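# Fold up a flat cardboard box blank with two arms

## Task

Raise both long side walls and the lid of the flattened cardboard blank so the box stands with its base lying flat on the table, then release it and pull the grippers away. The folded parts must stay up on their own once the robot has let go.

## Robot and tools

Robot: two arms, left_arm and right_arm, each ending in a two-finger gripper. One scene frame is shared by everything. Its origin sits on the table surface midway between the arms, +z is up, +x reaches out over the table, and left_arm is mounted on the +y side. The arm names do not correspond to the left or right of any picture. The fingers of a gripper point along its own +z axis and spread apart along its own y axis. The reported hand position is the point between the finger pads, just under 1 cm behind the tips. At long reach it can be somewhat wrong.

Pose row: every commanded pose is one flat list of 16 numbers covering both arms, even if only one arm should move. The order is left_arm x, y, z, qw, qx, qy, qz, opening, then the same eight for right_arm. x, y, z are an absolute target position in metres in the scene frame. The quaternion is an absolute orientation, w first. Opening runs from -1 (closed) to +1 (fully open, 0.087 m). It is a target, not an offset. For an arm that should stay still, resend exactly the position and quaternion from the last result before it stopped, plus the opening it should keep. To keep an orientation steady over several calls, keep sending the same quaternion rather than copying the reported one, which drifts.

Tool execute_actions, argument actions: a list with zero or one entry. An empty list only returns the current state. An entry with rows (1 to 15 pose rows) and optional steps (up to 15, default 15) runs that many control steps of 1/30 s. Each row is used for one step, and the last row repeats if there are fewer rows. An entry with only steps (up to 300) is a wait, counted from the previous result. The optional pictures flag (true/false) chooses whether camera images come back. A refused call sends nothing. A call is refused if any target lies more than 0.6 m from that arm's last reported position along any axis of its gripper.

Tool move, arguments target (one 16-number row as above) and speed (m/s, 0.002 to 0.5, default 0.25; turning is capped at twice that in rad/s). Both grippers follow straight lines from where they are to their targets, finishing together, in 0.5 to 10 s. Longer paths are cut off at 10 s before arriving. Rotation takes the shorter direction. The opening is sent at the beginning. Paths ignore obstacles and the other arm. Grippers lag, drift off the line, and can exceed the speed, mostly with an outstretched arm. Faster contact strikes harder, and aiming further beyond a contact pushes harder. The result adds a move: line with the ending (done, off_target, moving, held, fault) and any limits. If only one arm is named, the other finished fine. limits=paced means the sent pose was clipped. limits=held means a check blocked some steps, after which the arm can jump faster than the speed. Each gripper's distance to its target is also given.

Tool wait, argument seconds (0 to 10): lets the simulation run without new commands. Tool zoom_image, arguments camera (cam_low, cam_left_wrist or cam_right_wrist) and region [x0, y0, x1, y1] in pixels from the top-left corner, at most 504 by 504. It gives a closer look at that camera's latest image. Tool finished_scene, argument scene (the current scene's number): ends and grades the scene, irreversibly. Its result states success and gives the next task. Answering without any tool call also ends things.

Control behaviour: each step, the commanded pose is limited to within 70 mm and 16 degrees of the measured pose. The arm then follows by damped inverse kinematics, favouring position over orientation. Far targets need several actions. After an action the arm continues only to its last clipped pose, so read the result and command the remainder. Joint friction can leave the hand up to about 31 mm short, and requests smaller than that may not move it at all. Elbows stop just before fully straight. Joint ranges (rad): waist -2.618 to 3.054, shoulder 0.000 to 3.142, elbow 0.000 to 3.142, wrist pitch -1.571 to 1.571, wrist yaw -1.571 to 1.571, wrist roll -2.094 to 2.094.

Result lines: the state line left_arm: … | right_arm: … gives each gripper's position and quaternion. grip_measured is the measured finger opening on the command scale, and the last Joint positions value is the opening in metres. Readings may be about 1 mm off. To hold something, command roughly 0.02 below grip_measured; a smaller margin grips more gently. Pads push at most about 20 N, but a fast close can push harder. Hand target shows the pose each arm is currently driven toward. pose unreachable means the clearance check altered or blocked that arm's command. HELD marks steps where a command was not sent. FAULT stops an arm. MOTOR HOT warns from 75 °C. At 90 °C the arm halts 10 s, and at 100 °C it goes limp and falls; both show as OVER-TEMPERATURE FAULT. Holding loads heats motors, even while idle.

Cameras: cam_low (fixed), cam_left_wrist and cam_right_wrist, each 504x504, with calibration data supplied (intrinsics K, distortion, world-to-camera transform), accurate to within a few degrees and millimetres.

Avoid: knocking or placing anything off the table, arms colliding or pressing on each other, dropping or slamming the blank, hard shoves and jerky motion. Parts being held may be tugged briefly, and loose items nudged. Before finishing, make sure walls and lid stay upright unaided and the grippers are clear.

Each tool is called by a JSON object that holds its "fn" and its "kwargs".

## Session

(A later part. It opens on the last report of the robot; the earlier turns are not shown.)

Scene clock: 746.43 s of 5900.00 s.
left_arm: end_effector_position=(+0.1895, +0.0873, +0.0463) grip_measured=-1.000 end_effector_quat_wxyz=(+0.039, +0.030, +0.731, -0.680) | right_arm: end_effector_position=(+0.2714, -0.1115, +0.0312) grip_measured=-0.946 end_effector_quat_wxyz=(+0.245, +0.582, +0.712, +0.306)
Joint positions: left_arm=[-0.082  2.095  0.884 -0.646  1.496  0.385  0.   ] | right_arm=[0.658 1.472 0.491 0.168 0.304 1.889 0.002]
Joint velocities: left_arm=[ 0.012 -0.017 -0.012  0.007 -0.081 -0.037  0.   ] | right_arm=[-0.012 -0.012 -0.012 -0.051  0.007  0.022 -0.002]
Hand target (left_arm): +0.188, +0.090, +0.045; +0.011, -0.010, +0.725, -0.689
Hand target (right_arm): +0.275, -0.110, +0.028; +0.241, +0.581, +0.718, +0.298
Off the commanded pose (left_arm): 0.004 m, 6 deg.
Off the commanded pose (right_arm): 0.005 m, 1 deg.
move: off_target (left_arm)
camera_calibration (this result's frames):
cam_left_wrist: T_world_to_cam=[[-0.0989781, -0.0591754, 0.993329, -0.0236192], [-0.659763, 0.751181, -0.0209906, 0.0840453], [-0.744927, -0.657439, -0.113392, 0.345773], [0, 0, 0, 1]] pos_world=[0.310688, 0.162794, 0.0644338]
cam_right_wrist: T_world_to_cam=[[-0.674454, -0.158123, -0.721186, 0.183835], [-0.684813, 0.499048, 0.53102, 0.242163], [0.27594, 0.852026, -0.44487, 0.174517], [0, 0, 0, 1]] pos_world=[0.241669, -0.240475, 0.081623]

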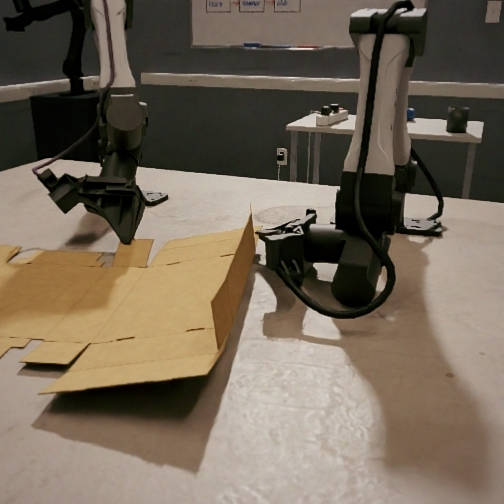

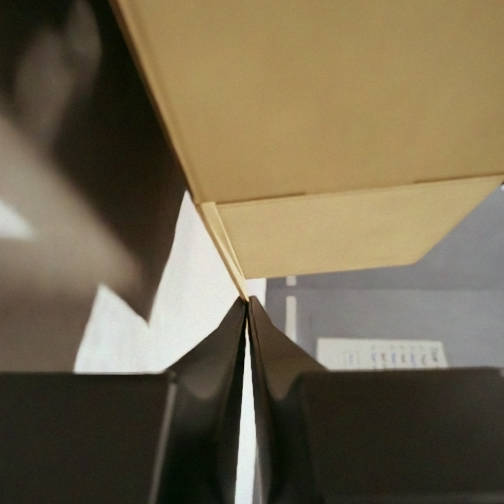

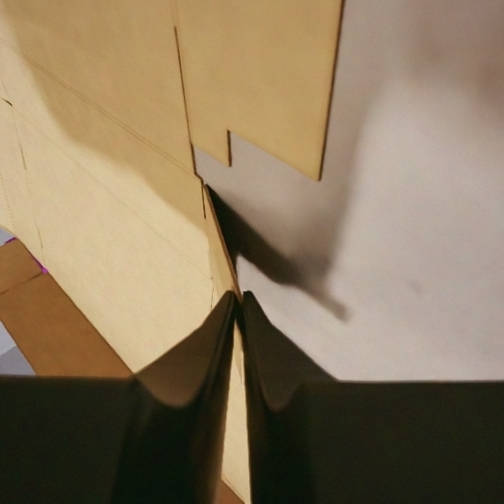

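{"fn": "move", "kwargs": {"target": [0.187,0.09,0.035,0,0,0.72,-0.694,-1,0.265,-0.10,0.05,0.332,0.24,0.892,0.192,-1], "speed": 0.15}}

{"fn": "move", "kwargs": {"target": [0.187,0.09,0.035,0,0,0.72,-0.694,-1,0.255,-0.08,0.06,0.38,-0.12,0.916,0.05,-1], "speed": 0.15}}

{"fn": "move", "kwargs": {"target": [0.187,0.09,0.035,0,0,0.72,-0.694,-1,0.25,-0.055,0.05,0.37,-0.462,0.8,-0.1,-1], "speed": 0.15}}

Scene clock: 756.83 s of 5900.00 s.
left_arm: end_effector_position=(+0.1901, +0.0874, +0.0443) grip_measured=-1.000 end_effector_quat_wxyz=(+0.042, +0.033, +0.732, -0.679) | right_arm: end_effector_position=(+0.2786, -0.1022, +0.0525) grip_measured=-0.841 end_effector_quat_wxyz=(+0.349, +0.279, +0.871, +0.207)
Joint positions: left_arm=[-0.082  2.099  0.884 -0.635  1.494  0.387  0.   ] | right_arm=[0.676 1.472 0.675 0.013 0.316 1.145 0.007]
Joint velocities: left_arm=[ 0.002 -0.007  0.002 -0.022  0.022 -0.007  0.   ] | right_arm=[-0.012 -0.022  0.012 -0.022 -0.066 -0.051 -0.001]
Hand target (left_arm): +0.187, +0.090, +0.035; +0.011, -0.010, +0.725, -0.689
Hand target (right_arm): +0.265, -0.100, +0.050; +0.333, +0.240, +0.891, +0.194
Off the commanded pose (left_arm): 0.010 m, 6 deg.
Off the commanded pose (right_arm): 0.014 m, 6 deg.
After step 90, 4.20 s passed at rest.
move: off_target (left_arm, right_arm)
camera_calibration (this result's frames):
cam_left_wrist: T_world_to_cam=[[-0.108032, -0.0612069, 0.992261, -0.0196053], [-0.659027, 0.751691, -0.0253835, 0.0843473], [-0.744321, -0.656669, -0.121543, 0.346227], [0, 0, 0, 1]] pos_world=[0.311173, 0.162753, 0.0636763]
cam_right_wrist: T_world_to_cam=[[-0.325997, -0.774469, -0.542147, 0.0359796], [-0.945236, 0.257347, 0.200752, 0.296358], [-0.0159565, 0.577901, -0.815951, 0.246863], [0, 0, 0, 1]] pos_world=[0.295797, -0.191064, 0.161439]

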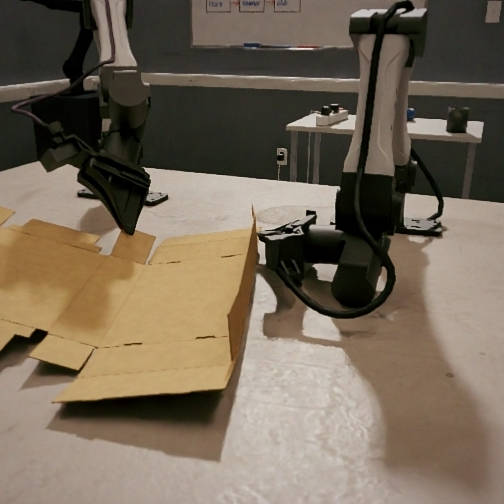

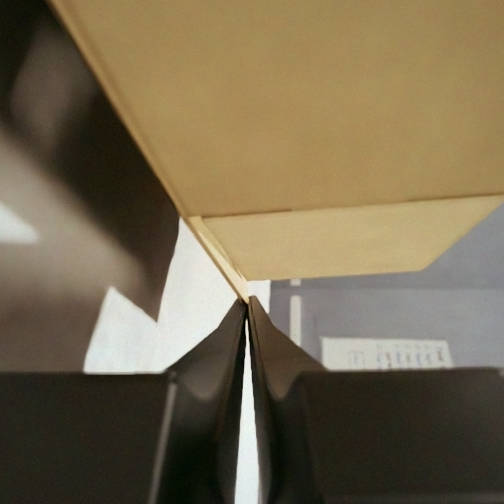

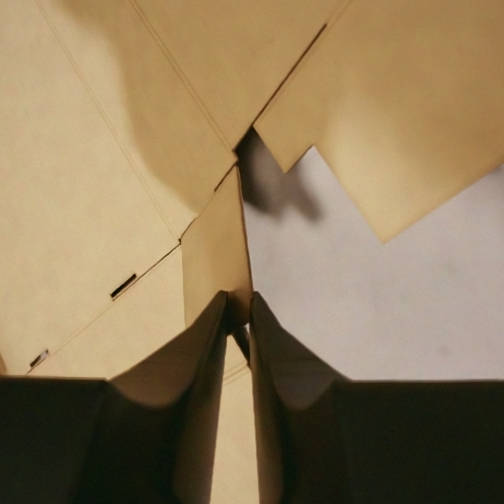

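Scene clock: 760.17 s of 5900.00 s.
left_arm: end_effector_position=(+0.1903, +0.0875, +0.0434) grip_measured=-1.000 end_effector_quat_wxyz=(+0.043, +0.035, +0.733, -0.678) | right_arm: end_effector_position=(+0.2705, -0.0812, +0.0769) grip_measured=-0.882 end_effector_quat_wxyz=(+0.417, -0.077, +0.903, +0.068)
Joint positions: left_arm=[-0.082  2.099  0.884 -0.631  1.491  0.387  0.   ] | right_arm=[ 0.828  1.502  0.841 -0.121  0.422  0.463  0.005]
Joint velocities: left_arm=[-0.022  0.002 -0.002 -0.037 -0.022 -0.007  0.   ] | right_arm=[ 0.012 -0.012  0.002 -0.051 -0.007  0.007  0.   ]
Hand target (left_arm): +0.188, +0.090, +0.035; +0.011, -0.010, +0.725, -0.689
Hand target (right_arm): +0.255, -0.081, +0.061; +0.381, -0.119, +0.916, +0.051
Off the commanded pose (left_arm): 0.009 m, 7 deg.
Off the commanded pose (right_arm): 0.023 m, 7 deg.
move: off_target (left_arm, right_arm)
camera_calibration (this result's frames):
cam_left_wrist: T_world_to_cam=[[-0.111758, -0.0641637, 0.991662, -0.0177265], [-0.658303, 0.752321, -0.0255119, 0.0841953], [-0.744411, -0.655665, -0.126317, 0.346469], [0, 0, 0, 1]] pos_world=[0.31136, 0.162689, 0.0634917]
cam_right_wrist: T_world_to_cam=[[0.211207, -0.976647, -0.0394052, -0.137495], [-0.977156, -0.211948, 0.0156193, 0.263157], [-0.0236064, 0.0352062, -0.999101, 0.226585], [0, 0, 0, 1]] pos_world=[0.291534, -0.0864857, 0.216853]

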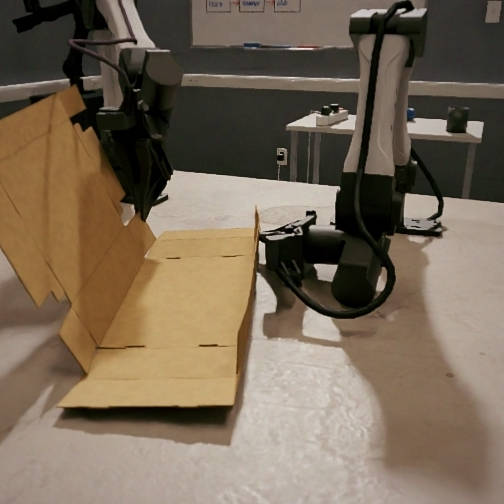

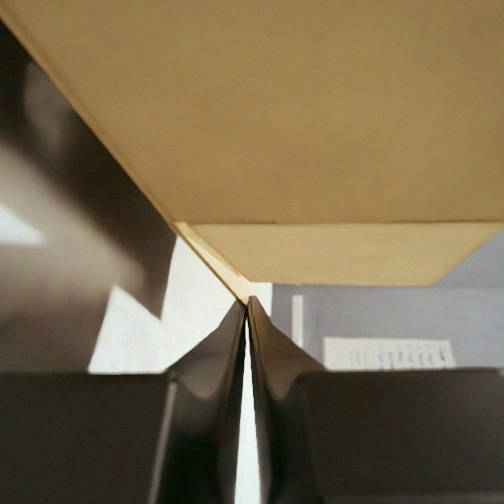

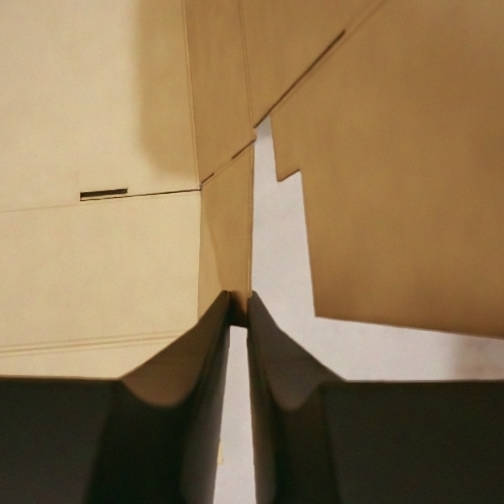

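Scene clock: 763.50 s of 5900.00 s.
left_arm: end_effector_position=(+0.1904, +0.0880, +0.0409) grip_measured=-1.000 end_effector_quat_wxyz=(+0.043, +0.038, +0.736, -0.674) | right_arm: end_effector_position=(+0.2622, -0.0544, +0.0671) grip_measured=-0.932 end_effector_quat_wxyz=(+0.409, -0.425, +0.802, -0.094)
Joint positions: left_arm=[-0.082  2.1    0.884 -0.625  1.48   0.387  0.   ] | right_arm=[ 0.995  1.647  0.927 -0.125  0.523 -0.199  0.003]
Joint velocities: left_arm=[ 0.002 -0.007 -0.017 -0.022 -0.037 -0.022  0.   ] | right_arm=[-0.002 -0.022 -0.002  0.022 -0.022  0.007  0.001]
Hand target (left_arm): +0.188, +0.090, +0.035; +0.011, -0.010, +0.725, -0.688
Hand target (right_arm): +0.251, -0.056, +0.051; +0.371, -0.461, +0.800, -0.099
Off the commanded pose (left_arm): 0.007 m, 7 deg.
Off the commanded pose (right_arm): 0.021 m, 6 deg.
move: off_target (left_arm, right_arm)
camera_calibration (this result's frames):
cam_left_wrist: T_world_to_cam=[[-0.116431, -0.0746422, 0.99039, -0.0133559], [-0.656524, 0.754031, -0.0203526, 0.0830853], [-0.745265, -0.652584, -0.136797, 0.346862], [0, 0, 0, 1]] pos_world=[0.311497, 0.162711, 0.0623682]
cam_right_wrist: T_world_to_cam=[[0.61184, -0.602625, 0.512342, -0.231706], [-0.753569, -0.640944, 0.146026, 0.170174], [0.240384, -0.47543, -0.846275, 0.10837], [0, 0, 0, 1]] pos_world=[0.243955, 0.0209626, 0.185573]

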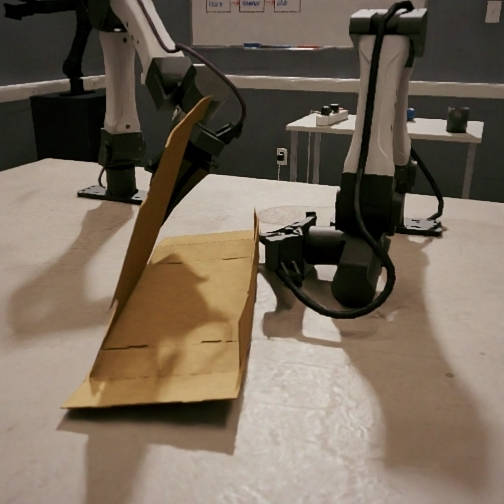

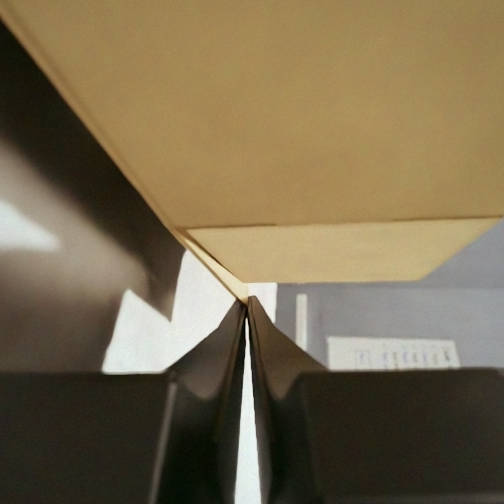

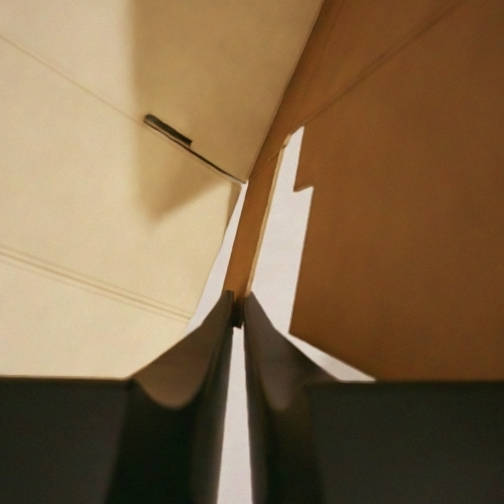

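{"fn": "move", "kwargs": {"target": [0.187,0.09,0.035,0,0,0.72,-0.694,-1,0.245,-0.02,0.035,0.332,-0.653,0.653,-0.191,-1], "speed": 0.1}}

Scene clock: 770.63 s of 5900.00 s.
left_arm: end_effector_position=(+0.1908, +0.0884, +0.0388) grip_measured=-1.000 end_effector_quat_wxyz=(+0.045, +0.041, +0.739, -0.671) | right_arm: end_effector_position=(+0.2550, -0.0327, +0.0468) grip_measured=-0.904 end_effector_quat_wxyz=(-0.350, +0.621, -0.669, +0.211)
Joint positions: left_arm=[-0.081  2.102  0.884 -0.616  1.472  0.387  0.   ] | right_arm=[ 1.108  1.808  0.992 -0.139  0.614 -0.607  0.004]
Joint velocities: left_arm=[-0.002  0.017 -0.017 -0.022  0.037  0.037  0.   ] | right_arm=[-0.007 -0.017  0.002 -0.007 -0.022 -0.022 -0.001]
Hand target (left_arm): +0.188, +0.090, +0.035; +0.011, -0.010, +0.725, -0.688
Hand target (right_arm): +0.245, -0.021, +0.036; -0.332, +0.652, -0.654, +0.191
Off the commanded pose (left_arm): 0.006 m, 8 deg.
Off the commanded pose (right_arm): 0.020 m, 5 deg.
After step 90, 0.77 s passed at rest.
move: off_target (left_arm, right_arm)
camera_calibration (this result's frames):
cam_left_wrist: T_world_to_cam=[[-0.123823, -0.0823611, 0.98888, -0.00899991], [-0.655071, 0.755325, -0.0191158, 0.0825999], [-0.745352, -0.650154, -0.147479, 0.347327], [0, 0, 0, 1]] pos_world=[0.311876, 0.162685, 0.0617022]
cam_right_wrist: T_world_to_cam=[[0.682913, -0.115841, 0.721256, -0.215801], [-0.545206, -0.737961, 0.397698, 0.113495], [0.486189, -0.664826, -0.567121, 0.0213048], [0, 0, 0, 1]] pos_world=[0.198893, 0.0729201, 0.122593]

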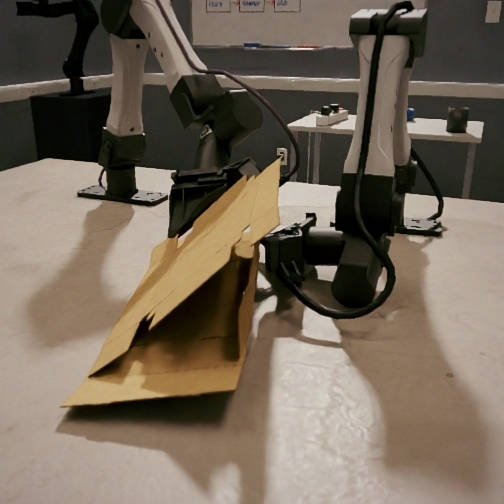

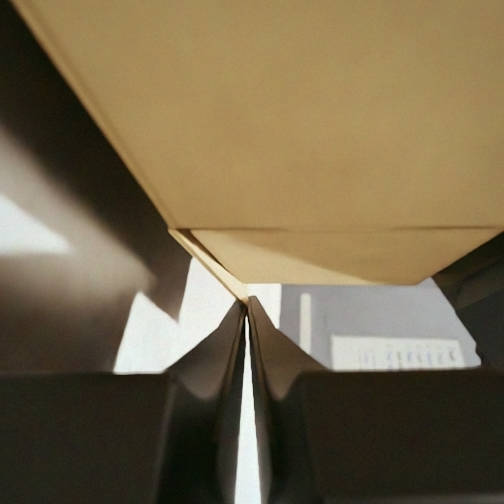

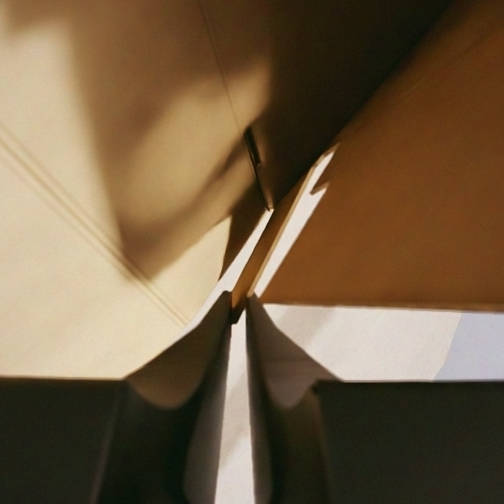

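{"fn": "move", "kwargs": {"target": [0.187,0.09,0.03,0,0,0.72,-0.694,-1,0.245,-0.015,0.015,0.30,-0.69,0.62,-0.22,-1], "speed": 0.05}}

{"fn": "move", "kwargs": {"target": [0.187,0.09,0.03,0,0,0.72,-0.694,-1,0.245,-0.02,0.04,0.332,-0.653,0.653,-0.191,-0.3], "speed": 0.05}}

{"fn": "move", "kwargs": {"target": [0.187,0.09,0.03,0,0,0.72,-0.694,-1,0.17,-0.05,0.08,0.332,-0.653,0.653,-0.191,-0.3], "speed": 0.08}}

Scene clock: 779.00 s of 5900.00 s.
left_arm: end_effector_position=(+0.1935, +0.0885, +0.0367) grip_measured=-1.000 end_effector_quat_wxyz=(+0.051, +0.044, +0.737, -0.672) | right_arm: end_effector_position=(+0.2564, -0.0232, +0.0338) grip_measured=-0.886 end_effector_quat_wxyz=(-0.329, +0.655, -0.636, +0.242)
Joint positions: left_arm=[-0.08   2.109  0.884 -0.585  1.478  0.376  0.   ] | right_arm=[ 1.133  1.892  1.03  -0.13   0.65  -0.686  0.005]
Joint velocities: left_arm=[ 0.007  0.007 -0.012 -0.066 -0.066 -0.037  0.   ] | right_arm=[-0.002 -0.007  0.007  0.007  0.022 -0.051 -0.   ]
Hand target (left_arm): +0.188, +0.090, +0.030; +0.012, -0.010, +0.725, -0.688
Hand target (right_arm): +0.245, -0.016, +0.016; -0.301, +0.690, -0.621, +0.220
Off the commanded pose (left_arm): 0.009 m, 8 deg.
Off the commanded pose (right_arm): 0.023 m, 6 deg.
After step 90, 3.17 s passed at rest.
move: off_target (left_arm, right_arm)
camera_calibration (this result's frames):
cam_left_wrist: T_world_to_cam=[[-0.135839, -0.0780964, 0.987648, -0.00461138], [-0.657498, 0.752823, -0.0309031, 0.0853538], [-0.74111, -0.653574, -0.153611, 0.348844], [0, 0, 0, 1]] pos_world=[0.314025, 0.163379, 0.0607784]
cam_right_wrist: T_world_to_cam=[[0.671364, -0.000488555, 0.741127, -0.201311], [-0.51231, -0.722914, 0.463609, 0.116198], [0.535545, -0.690938, -0.485589, 0.00356205], [0, 0, 0, 1]] pos_world=[0.192774, 0.0863636, 0.0970562]

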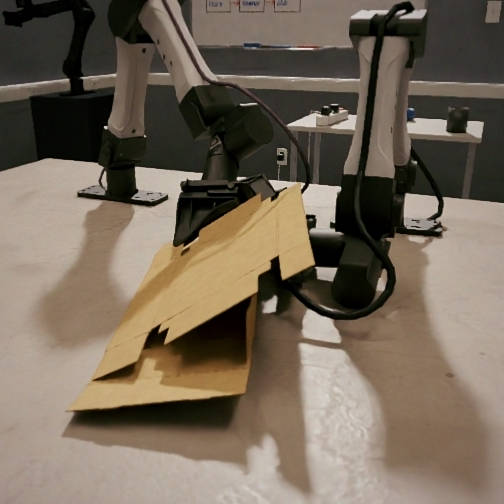

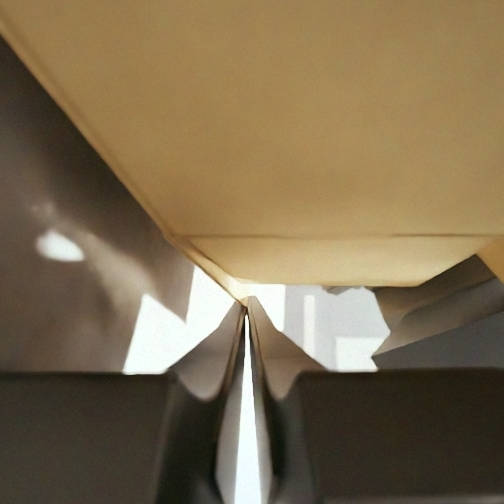

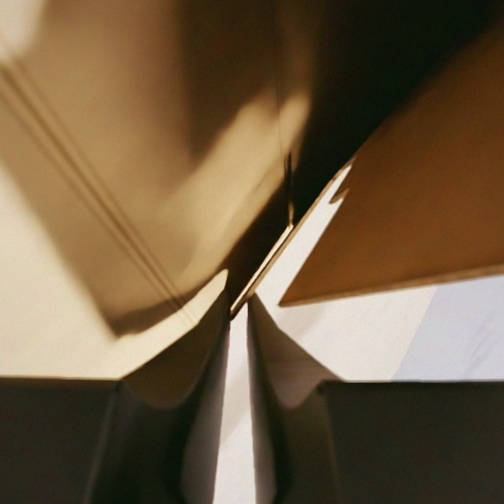

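Scene clock: 780.70 s of 5900.00 s.
left_arm: end_effector_position=(+0.1940, +0.0887, +0.0358) grip_measured=-1.000 end_effector_quat_wxyz=(+0.053, +0.045, +0.738, -0.672) | right_arm: end_effector_position=(+0.2525, -0.0292, +0.0418) grip_measured=-0.300 end_effector_quat_wxyz=(-0.326, +0.646, -0.651, +0.229)
Joint positions: left_arm=[-0.08   2.11   0.884 -0.579  1.476  0.375  0.   ] | right_arm=[ 1.126  1.849  1.03  -0.186  0.631 -0.645  0.031]
Joint velocities: left_arm=[ 0.002 -0.007 -0.012 -0.051 -0.022 -0.037  0.   ] | right_arm=[-0.017 -0.012 -0.002 -0.051  0.022 -0.051 -0.   ]
Hand target (left_arm): +0.188, +0.090, +0.030; +0.012, -0.010, +0.725, -0.688
Hand target (right_arm): +0.245, -0.020, +0.040; -0.332, +0.653, -0.653, +0.192
Off the commanded pose (left_arm): 0.009 m, 9 deg.
Off the commanded pose (right_arm): 0.012 m, 5 deg.
move: off_target (left_arm, right_arm)
camera_calibration (this result's frames):
cam_left_wrist: T_world_to_cam=[[-0.141047, -0.0797835, 0.986783, -0.00243134], [-0.657373, 0.752839, -0.0330937, 0.0856219], [-0.740248, -0.653352, -0.158633, 0.349207], [0, 0, 0, 1]] pos_world=[0.314442, 0.163501, 0.0606285]
cam_right_wrist: T_world_to_cam=[[0.689371, -0.0353277, 0.723547, -0.209487], [-0.518092, -0.722139, 0.458362, 0.107808], [0.506309, -0.690845, -0.516125, 0.0140349], [0, 0, 0, 1]] pos_world=[0.193162, 0.0801477, 0.109402]

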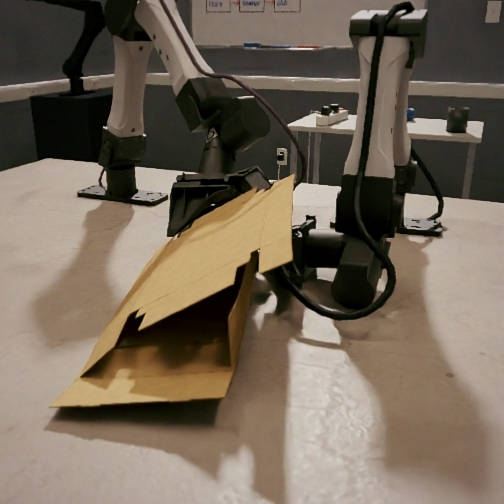

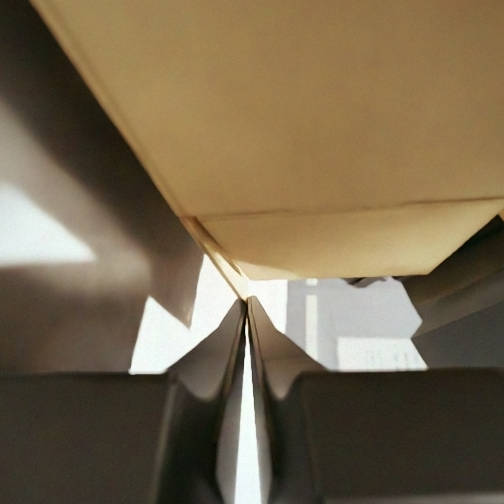

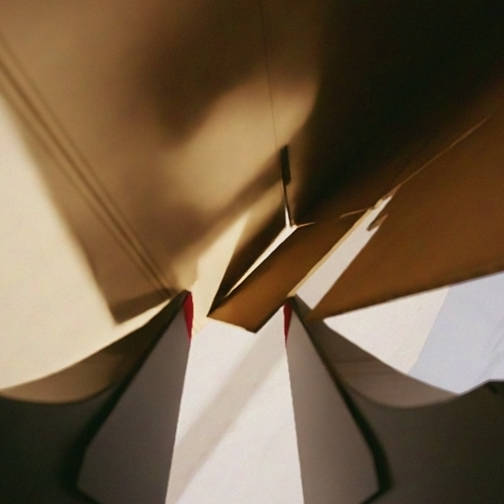

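Scene clock: 782.37 s of 5900.00 s.
left_arm: end_effector_position=(+0.1950, +0.0881, +0.0392) grip_measured=-1.000 end_effector_quat_wxyz=(+0.055, +0.042, +0.731, -0.679) | right_arm: end_effector_position=(+0.1741, -0.0445, +0.0778) grip_measured=-0.300 end_effector_quat_wxyz=(-0.330, +0.653, -0.654, +0.191)
Joint positions: left_arm=[-0.08   2.11   0.884 -0.576  1.497  0.371  0.   ] | right_arm=[ 1.309  1.601  0.945 -0.441  0.649 -0.442  0.031]
Joint velocities: left_arm=[-0.002  0.002 -0.007  0.11  -0.007 -0.007  0.   ] | right_arm=[-0.002 -0.012 -0.007 -0.022 -0.007  0.051 -0.   ]
Hand target (left_arm): +0.188, +0.090, +0.030; +0.012, -0.010, +0.725, -0.689
Hand target (right_arm): +0.170, -0.049, +0.079; -0.331, +0.653, -0.654, +0.191
Off the commanded pose (left_arm): 0.012 m, 8 deg.
Off the commanded pose (right_arm): 0.007 m, 0 deg.
move: off_target (left_arm)
camera_calibration (this result's frames):
cam_left_wrist: T_world_to_cam=[[-0.139224, -0.06071, 0.988398, -0.00782002], [-0.66126, 0.748673, -0.0471584, 0.0885193], [-0.737124, -0.660154, -0.144378, 0.349541], [0, 0, 0, 1]] pos_world=[0.315101, 0.164004, 0.0623699]
cam_right_wrist: T_world_to_cam=[[0.726347, -0.0490685, 0.685575, -0.186043], [-0.471025, -0.761939, 0.444504, 0.0307354], [0.500555, -0.645787, -0.576545, 0.0694383], [0, 0, 0, 1]] pos_world=[0.114851, 0.059132, 0.153918]

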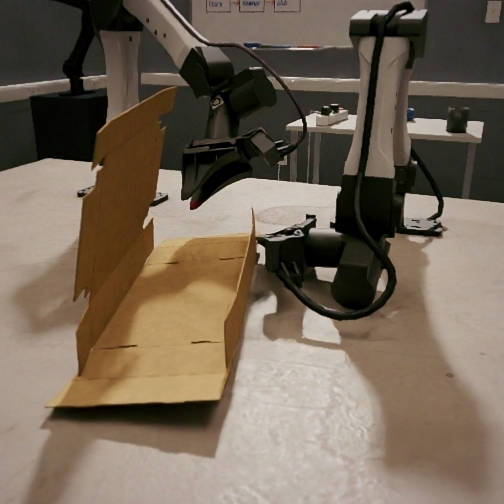

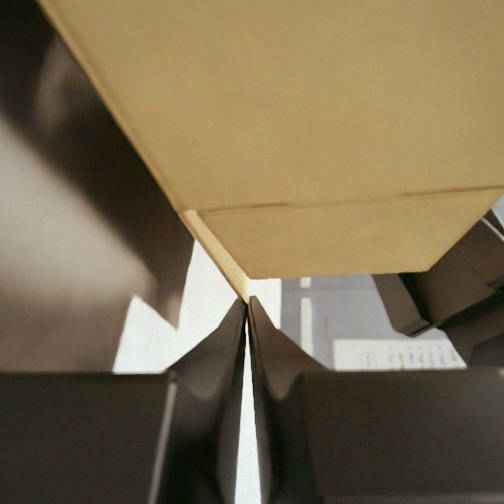

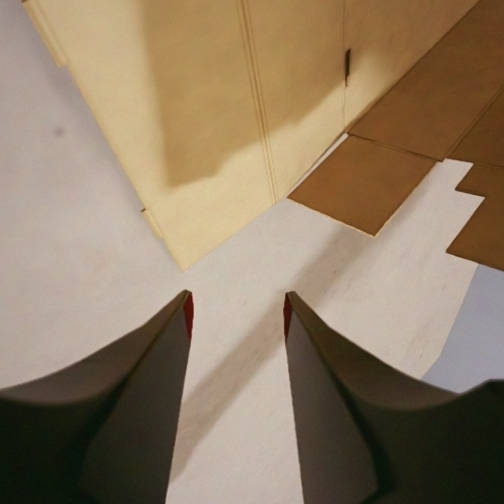

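Standing nicely. Release and clear.

{"fn": "move", "kwargs": {"target": [0.187,0.09,0.035,0,0,0.72,-0.694,-0.4,0.10,-0.15,0.15,0.45,-0.2,0.85,-0.05,-0.3], "speed": 0.15}}

{"fn": "move", "kwargs": {"target": [0.17,0.2,0.06,0,0,0.82,-0.572,-0.4,0.10,-0.28,0.2,0.45,0,0.89,0,-0.3], "speed": 0.12}}

{"fn": "move", "kwargs": {"target": [0.17,0.33,0.2,0,0,0.95,-0.3,-0.4,0.10,-0.28,0.2,0.45,0,0.89,0,-0.3]}}

Scene clock: 791.37 s of 5900.00 s.
left_arm: end_effector_position=(+0.1959, +0.0876, +0.0431) grip_measured=-0.400 end_effector_quat_wxyz=(+0.054, +0.038, +0.725, -0.685) | right_arm: end_effector_position=(+0.0994, -0.1531, +0.1386) grip_measured=-0.300 end_effector_quat_wxyz=(+0.449, -0.211, +0.866, -0.066)
Joint positions: left_arm=[-0.08   2.108  0.884 -0.576  1.515  0.362  0.026] | right_arm=[ 1.537  1.107  0.851 -1.12   0.927  0.944  0.031]
Joint velocities: left_arm=[-0.017  0.007 -0.017  0.051 -0.007 -0.007 -0.001] | right_arm=[-0.012 -0.012  0.002  0.007 -0.007  0.007  0.   ]
Hand target (left_arm): +0.188, +0.090, +0.035; +0.012, -0.011, +0.724, -0.689
Hand target (right_arm): +0.099, -0.150, +0.148; +0.456, -0.203, +0.865, -0.051
Off the commanded pose (left_arm): 0.012 m, 8 deg.
Off the commanded pose (right_arm): 0.012 m, 2 deg.
After step 90, 1.87 s passed at rest.
move: off_target (left_arm, right_arm)
camera_calibration (this result's frames):
cam_left_wrist: T_world_to_cam=[[-0.13251, -0.0439455, 0.990207, -0.0143766], [-0.665096, 0.744659, -0.0559553, 0.0910704], [-0.734907, -0.665997, -0.127903, 0.349761], [0, 0, 0, 1]] pos_world=[0.315707, 0.164492, 0.064067]
cam_right_wrist: T_world_to_cam=[[0.318373, -0.891814, 0.321412, -0.216841], [-0.940352, -0.339994, -0.0119106, 0.060302], [0.1199, -0.298449, -0.946865, 0.214149], [0, 0, 0, 1]] pos_world=[0.100065, -0.108967, 0.273184]

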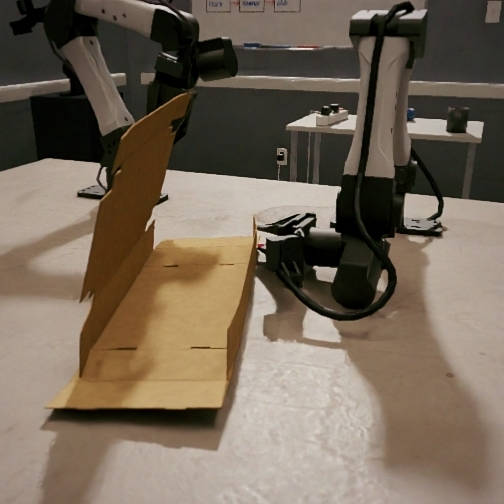

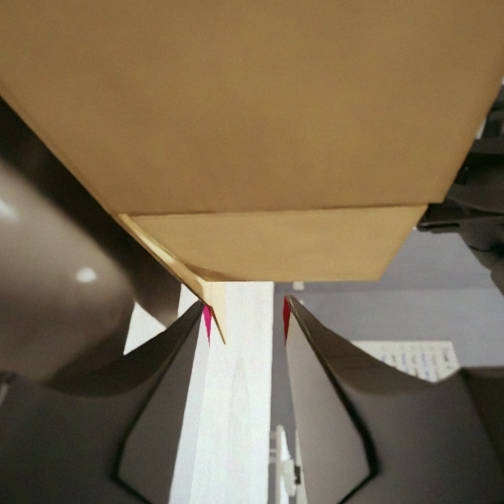

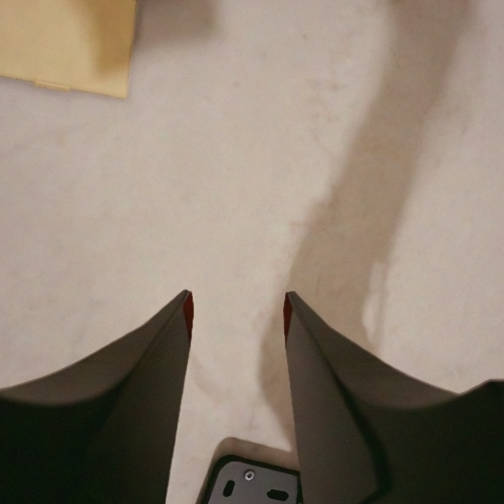

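Scene clock: 793.70 s of 5900.00 s.
left_arm: end_effector_position=(+0.1680, +0.1962, +0.0523) grip_measured=-0.400 end_effector_quat_wxyz=(-0.002, -0.004, +0.821, -0.571) | right_arm: end_effector_position=(+0.0985, -0.2765, +0.1919) grip_measured=-0.300 end_effector_quat_wxyz=(+0.451, -0.007, +0.892, -0.009)
Joint positions: left_arm=[ 0.283  2.093  1.068 -1.356  1.042  0.875  0.026] | right_arm=[ 1.334  0.626  0.935 -1.563  0.897  1.147  0.031]
Joint velocities: left_arm=[ 0.007  0.017 -0.007 -0.066 -0.081  0.022 -0.001] | right_arm=[-0.022 -0.022 -0.002 -0.007 -0.066 -0.022 -0.   ]
Hand target (left_arm): +0.171, +0.200, +0.059; +0.002, -0.002, +0.823, -0.569
Hand target (right_arm): +0.098, -0.279, +0.198; +0.452, -0.000, +0.892, +0.001
Off the commanded pose (left_arm): 0.009 m, 0 deg.
Off the commanded pose (right_arm): 0.009 m, 1 deg.
joint sent to its limit (right arm) — the command would take joint 4 (wrist pitch) past its lower limit, so that joint was sent only as far as its limit.
move: done
camera_calibration (this result's frames):
cam_left_wrist: T_world_to_cam=[[0.00506364, -0.335428, 0.942052, 0.0141769], [-0.653369, 0.712063, 0.25705, -0.0197083], [-0.757022, -0.61681, -0.215553, 0.401411], [0, 0, 0, 1]] pos_world=[0.290929, 0.266383, 0.078236]
cam_right_wrist: T_world_to_cam=[[0.0189413, -0.998955, 0.0415895, -0.29013], [-0.998614, -0.0209451, -0.0482854, 0.119036], [0.049106, -0.0406173, -0.997967, 0.315966], [0, 0, 0, 1]] pos_world=[0.108851, -0.2745, 0.333138]

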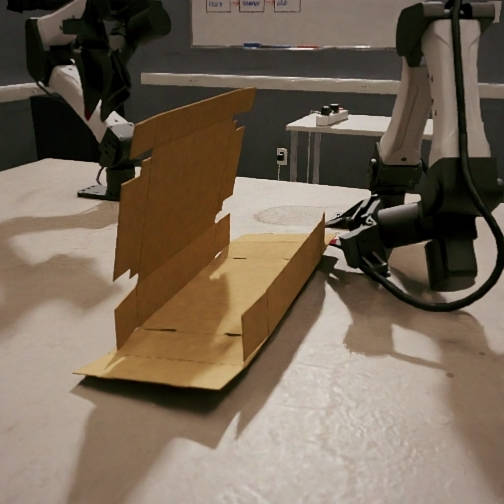

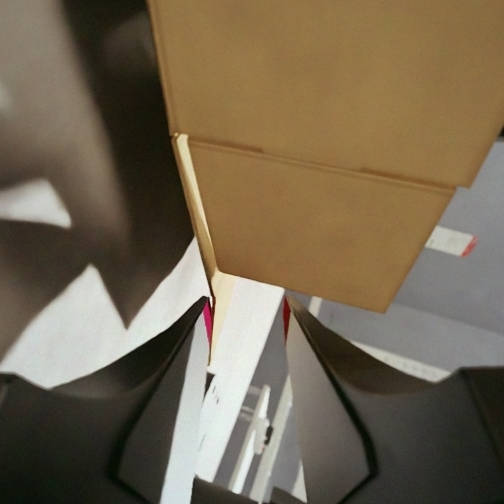

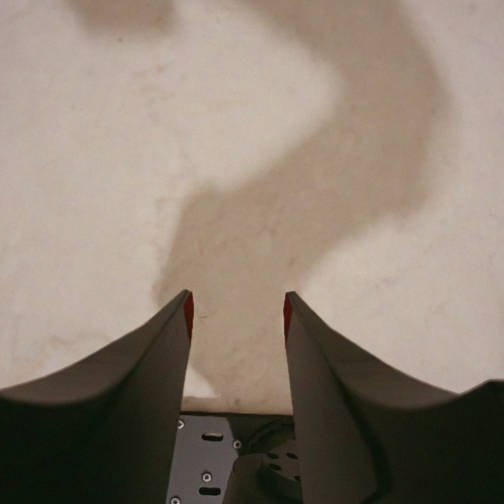

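Scene clock: 795.53 s of 5900.00 s.
left_arm: end_effector_position=(+0.1698, +0.3254, +0.1922) grip_measured=-0.400 end_effector_quat_wxyz=(+0.127, -0.032, +0.969, -0.211) | right_arm: end_effector_position=(+0.0992, -0.2815, +0.1909) grip_measured=-0.300 end_effector_quat_wxyz=(+0.445, -0.015, +0.895, -0.026)
Joint positions: left_arm=[ 0.495  1.538  1.509 -1.562  0.496  0.552  0.026] | right_arm=[ 1.282  0.626  0.935 -1.546  0.879  1.072  0.031]
Joint velocities: left_arm=[-0.002 -0.012 -0.002  0.022 -0.022  0.007 -0.001] | right_arm=[-0.022 -0.012  0.002 -0.007  0.022  0.051 -0.   ]
Hand target (left_arm): +0.167, +0.327, +0.200; +0.131, -0.039, +0.970, -0.203
Hand target (right_arm): +0.100, -0.280, +0.200; +0.452, -0.000, +0.892, -0.000
Off the commanded pose (left_arm): 0.009 m, 18 deg; orientation clipped at the last step of the last action.
Off the commanded pose (right_arm): 0.009 m, 4 deg.
joint sent to its limit (left arm) — the command would take joint 4 (wrist pitch) past its lower limit, so that joint was sent only as far as its limit.
move: off_target (left_arm, right_arm); limits=paced
camera_calibration (this result's frames):
cam_left_wrist: T_world_to_cam=[[0.00339373, -0.903893, 0.427745, 0.20983], [-0.826685, 0.238139, 0.509786, -0.0114462], [-0.562655, -0.35534, -0.746427, 0.496558], [0, 0, 0, 1]] pos_world=[0.269216, 0.368837, 0.286725]
cam_right_wrist: T_world_to_cam=[[0.0186827, -0.996607, 0.0801608, -0.301771], [-0.999192, -0.0214635, -0.0339699, 0.116756], [0.0355752, -0.0794615, -0.996203, 0.304848], [0, 0, 0, 1]] pos_world=[0.111455, -0.274017, 0.331847]

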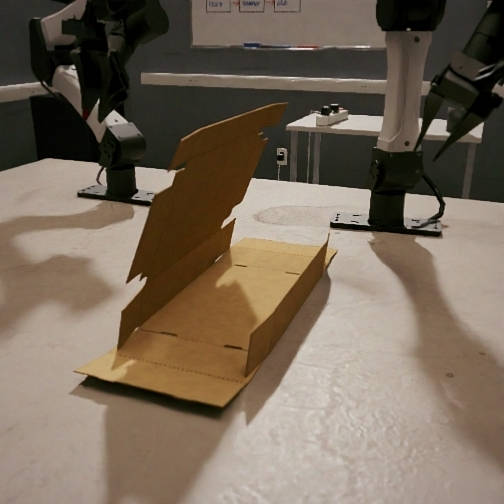

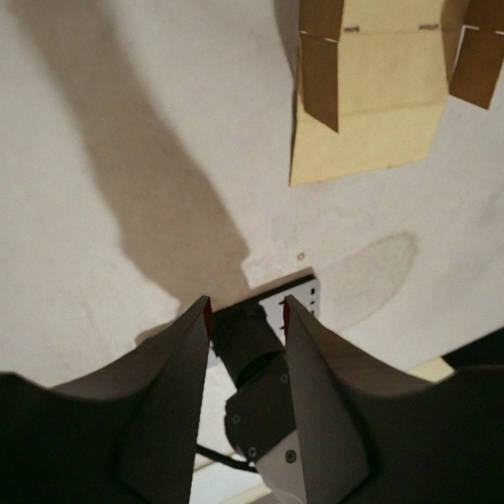

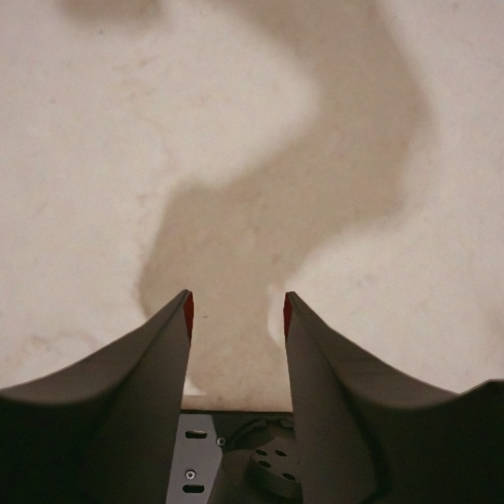

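{"fn": "wait", "kwargs": {"seconds": 3}}

Scene clock: 800.77 s of 5900.00 s.
left_arm: end_effector_position=(+0.1695, +0.3258, +0.1920) grip_measured=-0.400 end_effector_quat_wxyz=(+0.126, -0.033, +0.969, -0.209) | right_arm: end_effector_position=(+0.0991, -0.2815, +0.1909) grip_measured=-0.300 end_effector_quat_wxyz=(+0.445, -0.015, +0.895, -0.026)
Joint positions: left_arm=[ 0.495  1.538  1.509 -1.562  0.493  0.552  0.026] | right_arm=[ 1.282  0.626  0.935 -1.546  0.878  1.071  0.031]
Joint velocities: left_arm=[ 0.007  0.007 -0.007 -0.037 -0.081 -0.007 -0.   ] | right_arm=[ 0.007 -0.007  0.002 -0.022  0.022 -0.081 -0.001]
Hand target (left_arm): +0.167, +0.327, +0.200; +0.131, -0.039, +0.970, -0.203
Hand target (right_arm): +0.100, -0.280, +0.200; +0.452, -0.000, +0.892, -0.000
Off the commanded pose (left_arm): 0.009 m, 18 deg; orientation clipped at the last step of the last action.
Off the commanded pose (right_arm): 0.009 m, 4 deg.
Steps of this call (steps 1 to 90: nothing new was sent; then 2.23 s passed at rest). Readings (end_effector_position):
1: left_arm (+0.1697, +0.3255, +0.1921) | right_arm (+0.0992, -0.2815, +0.1910)
2: left_arm (+0.1697, +0.3256, +0.1921) | right_arm (+0.0992, -0.2814, +0.1910)
4: left_arm (+0.1696, +0.3257, +0.1921) | right_arm (+0.0991, -0.2814, +0.1909)
8: left_arm (+0.1695, +0.3258, +0.1920) | right_arm (+0.0991, -0.2814, +0.1909)
90: the state above
camera_calibration (this result's frames):
cam_left_wrist: T_world_to_cam=[[0.00445525, -0.904914, 0.425571, 0.210838], [-0.825774, 0.236691, 0.511933, -0.0117804], [-0.563984, -0.353706, -0.7462, 0.496041], [0, 0, 0, 1]] pos_world=[0.269092, 0.369032, 0.28645]
cam_right_wrist: T_world_to_cam=[[0.0191364, -0.996563, 0.0805938, -0.301876], [-0.999192, -0.0219118, -0.0336943, 0.116568], [0.0353445, -0.0798839, -0.996177, 0.30473], [0, 0, 0, 1]] pos_world=[0.11148, -0.273941, 0.331822]

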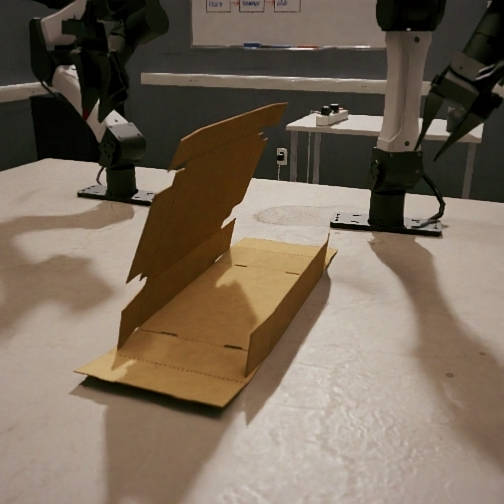

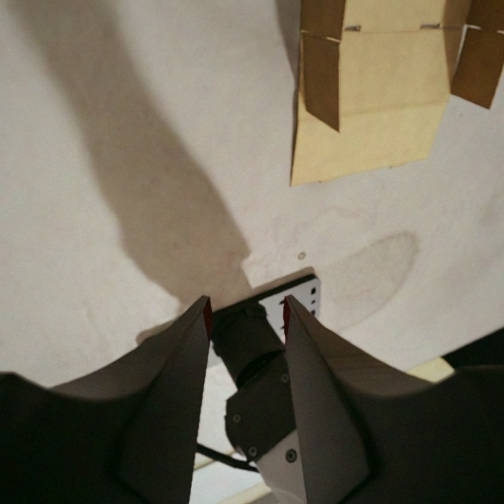

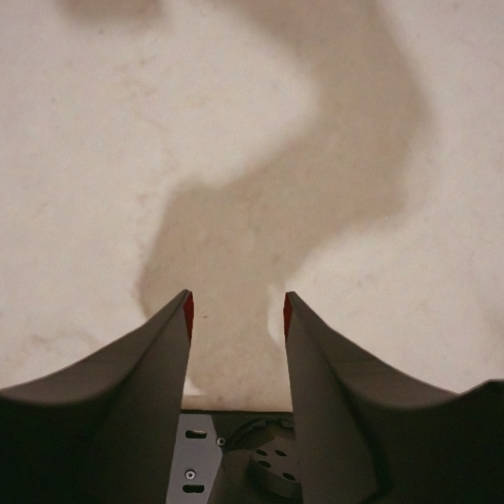

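{"fn": "finished_scene", "kwargs": {"scene": 1}}

The scene is finished: the task was done.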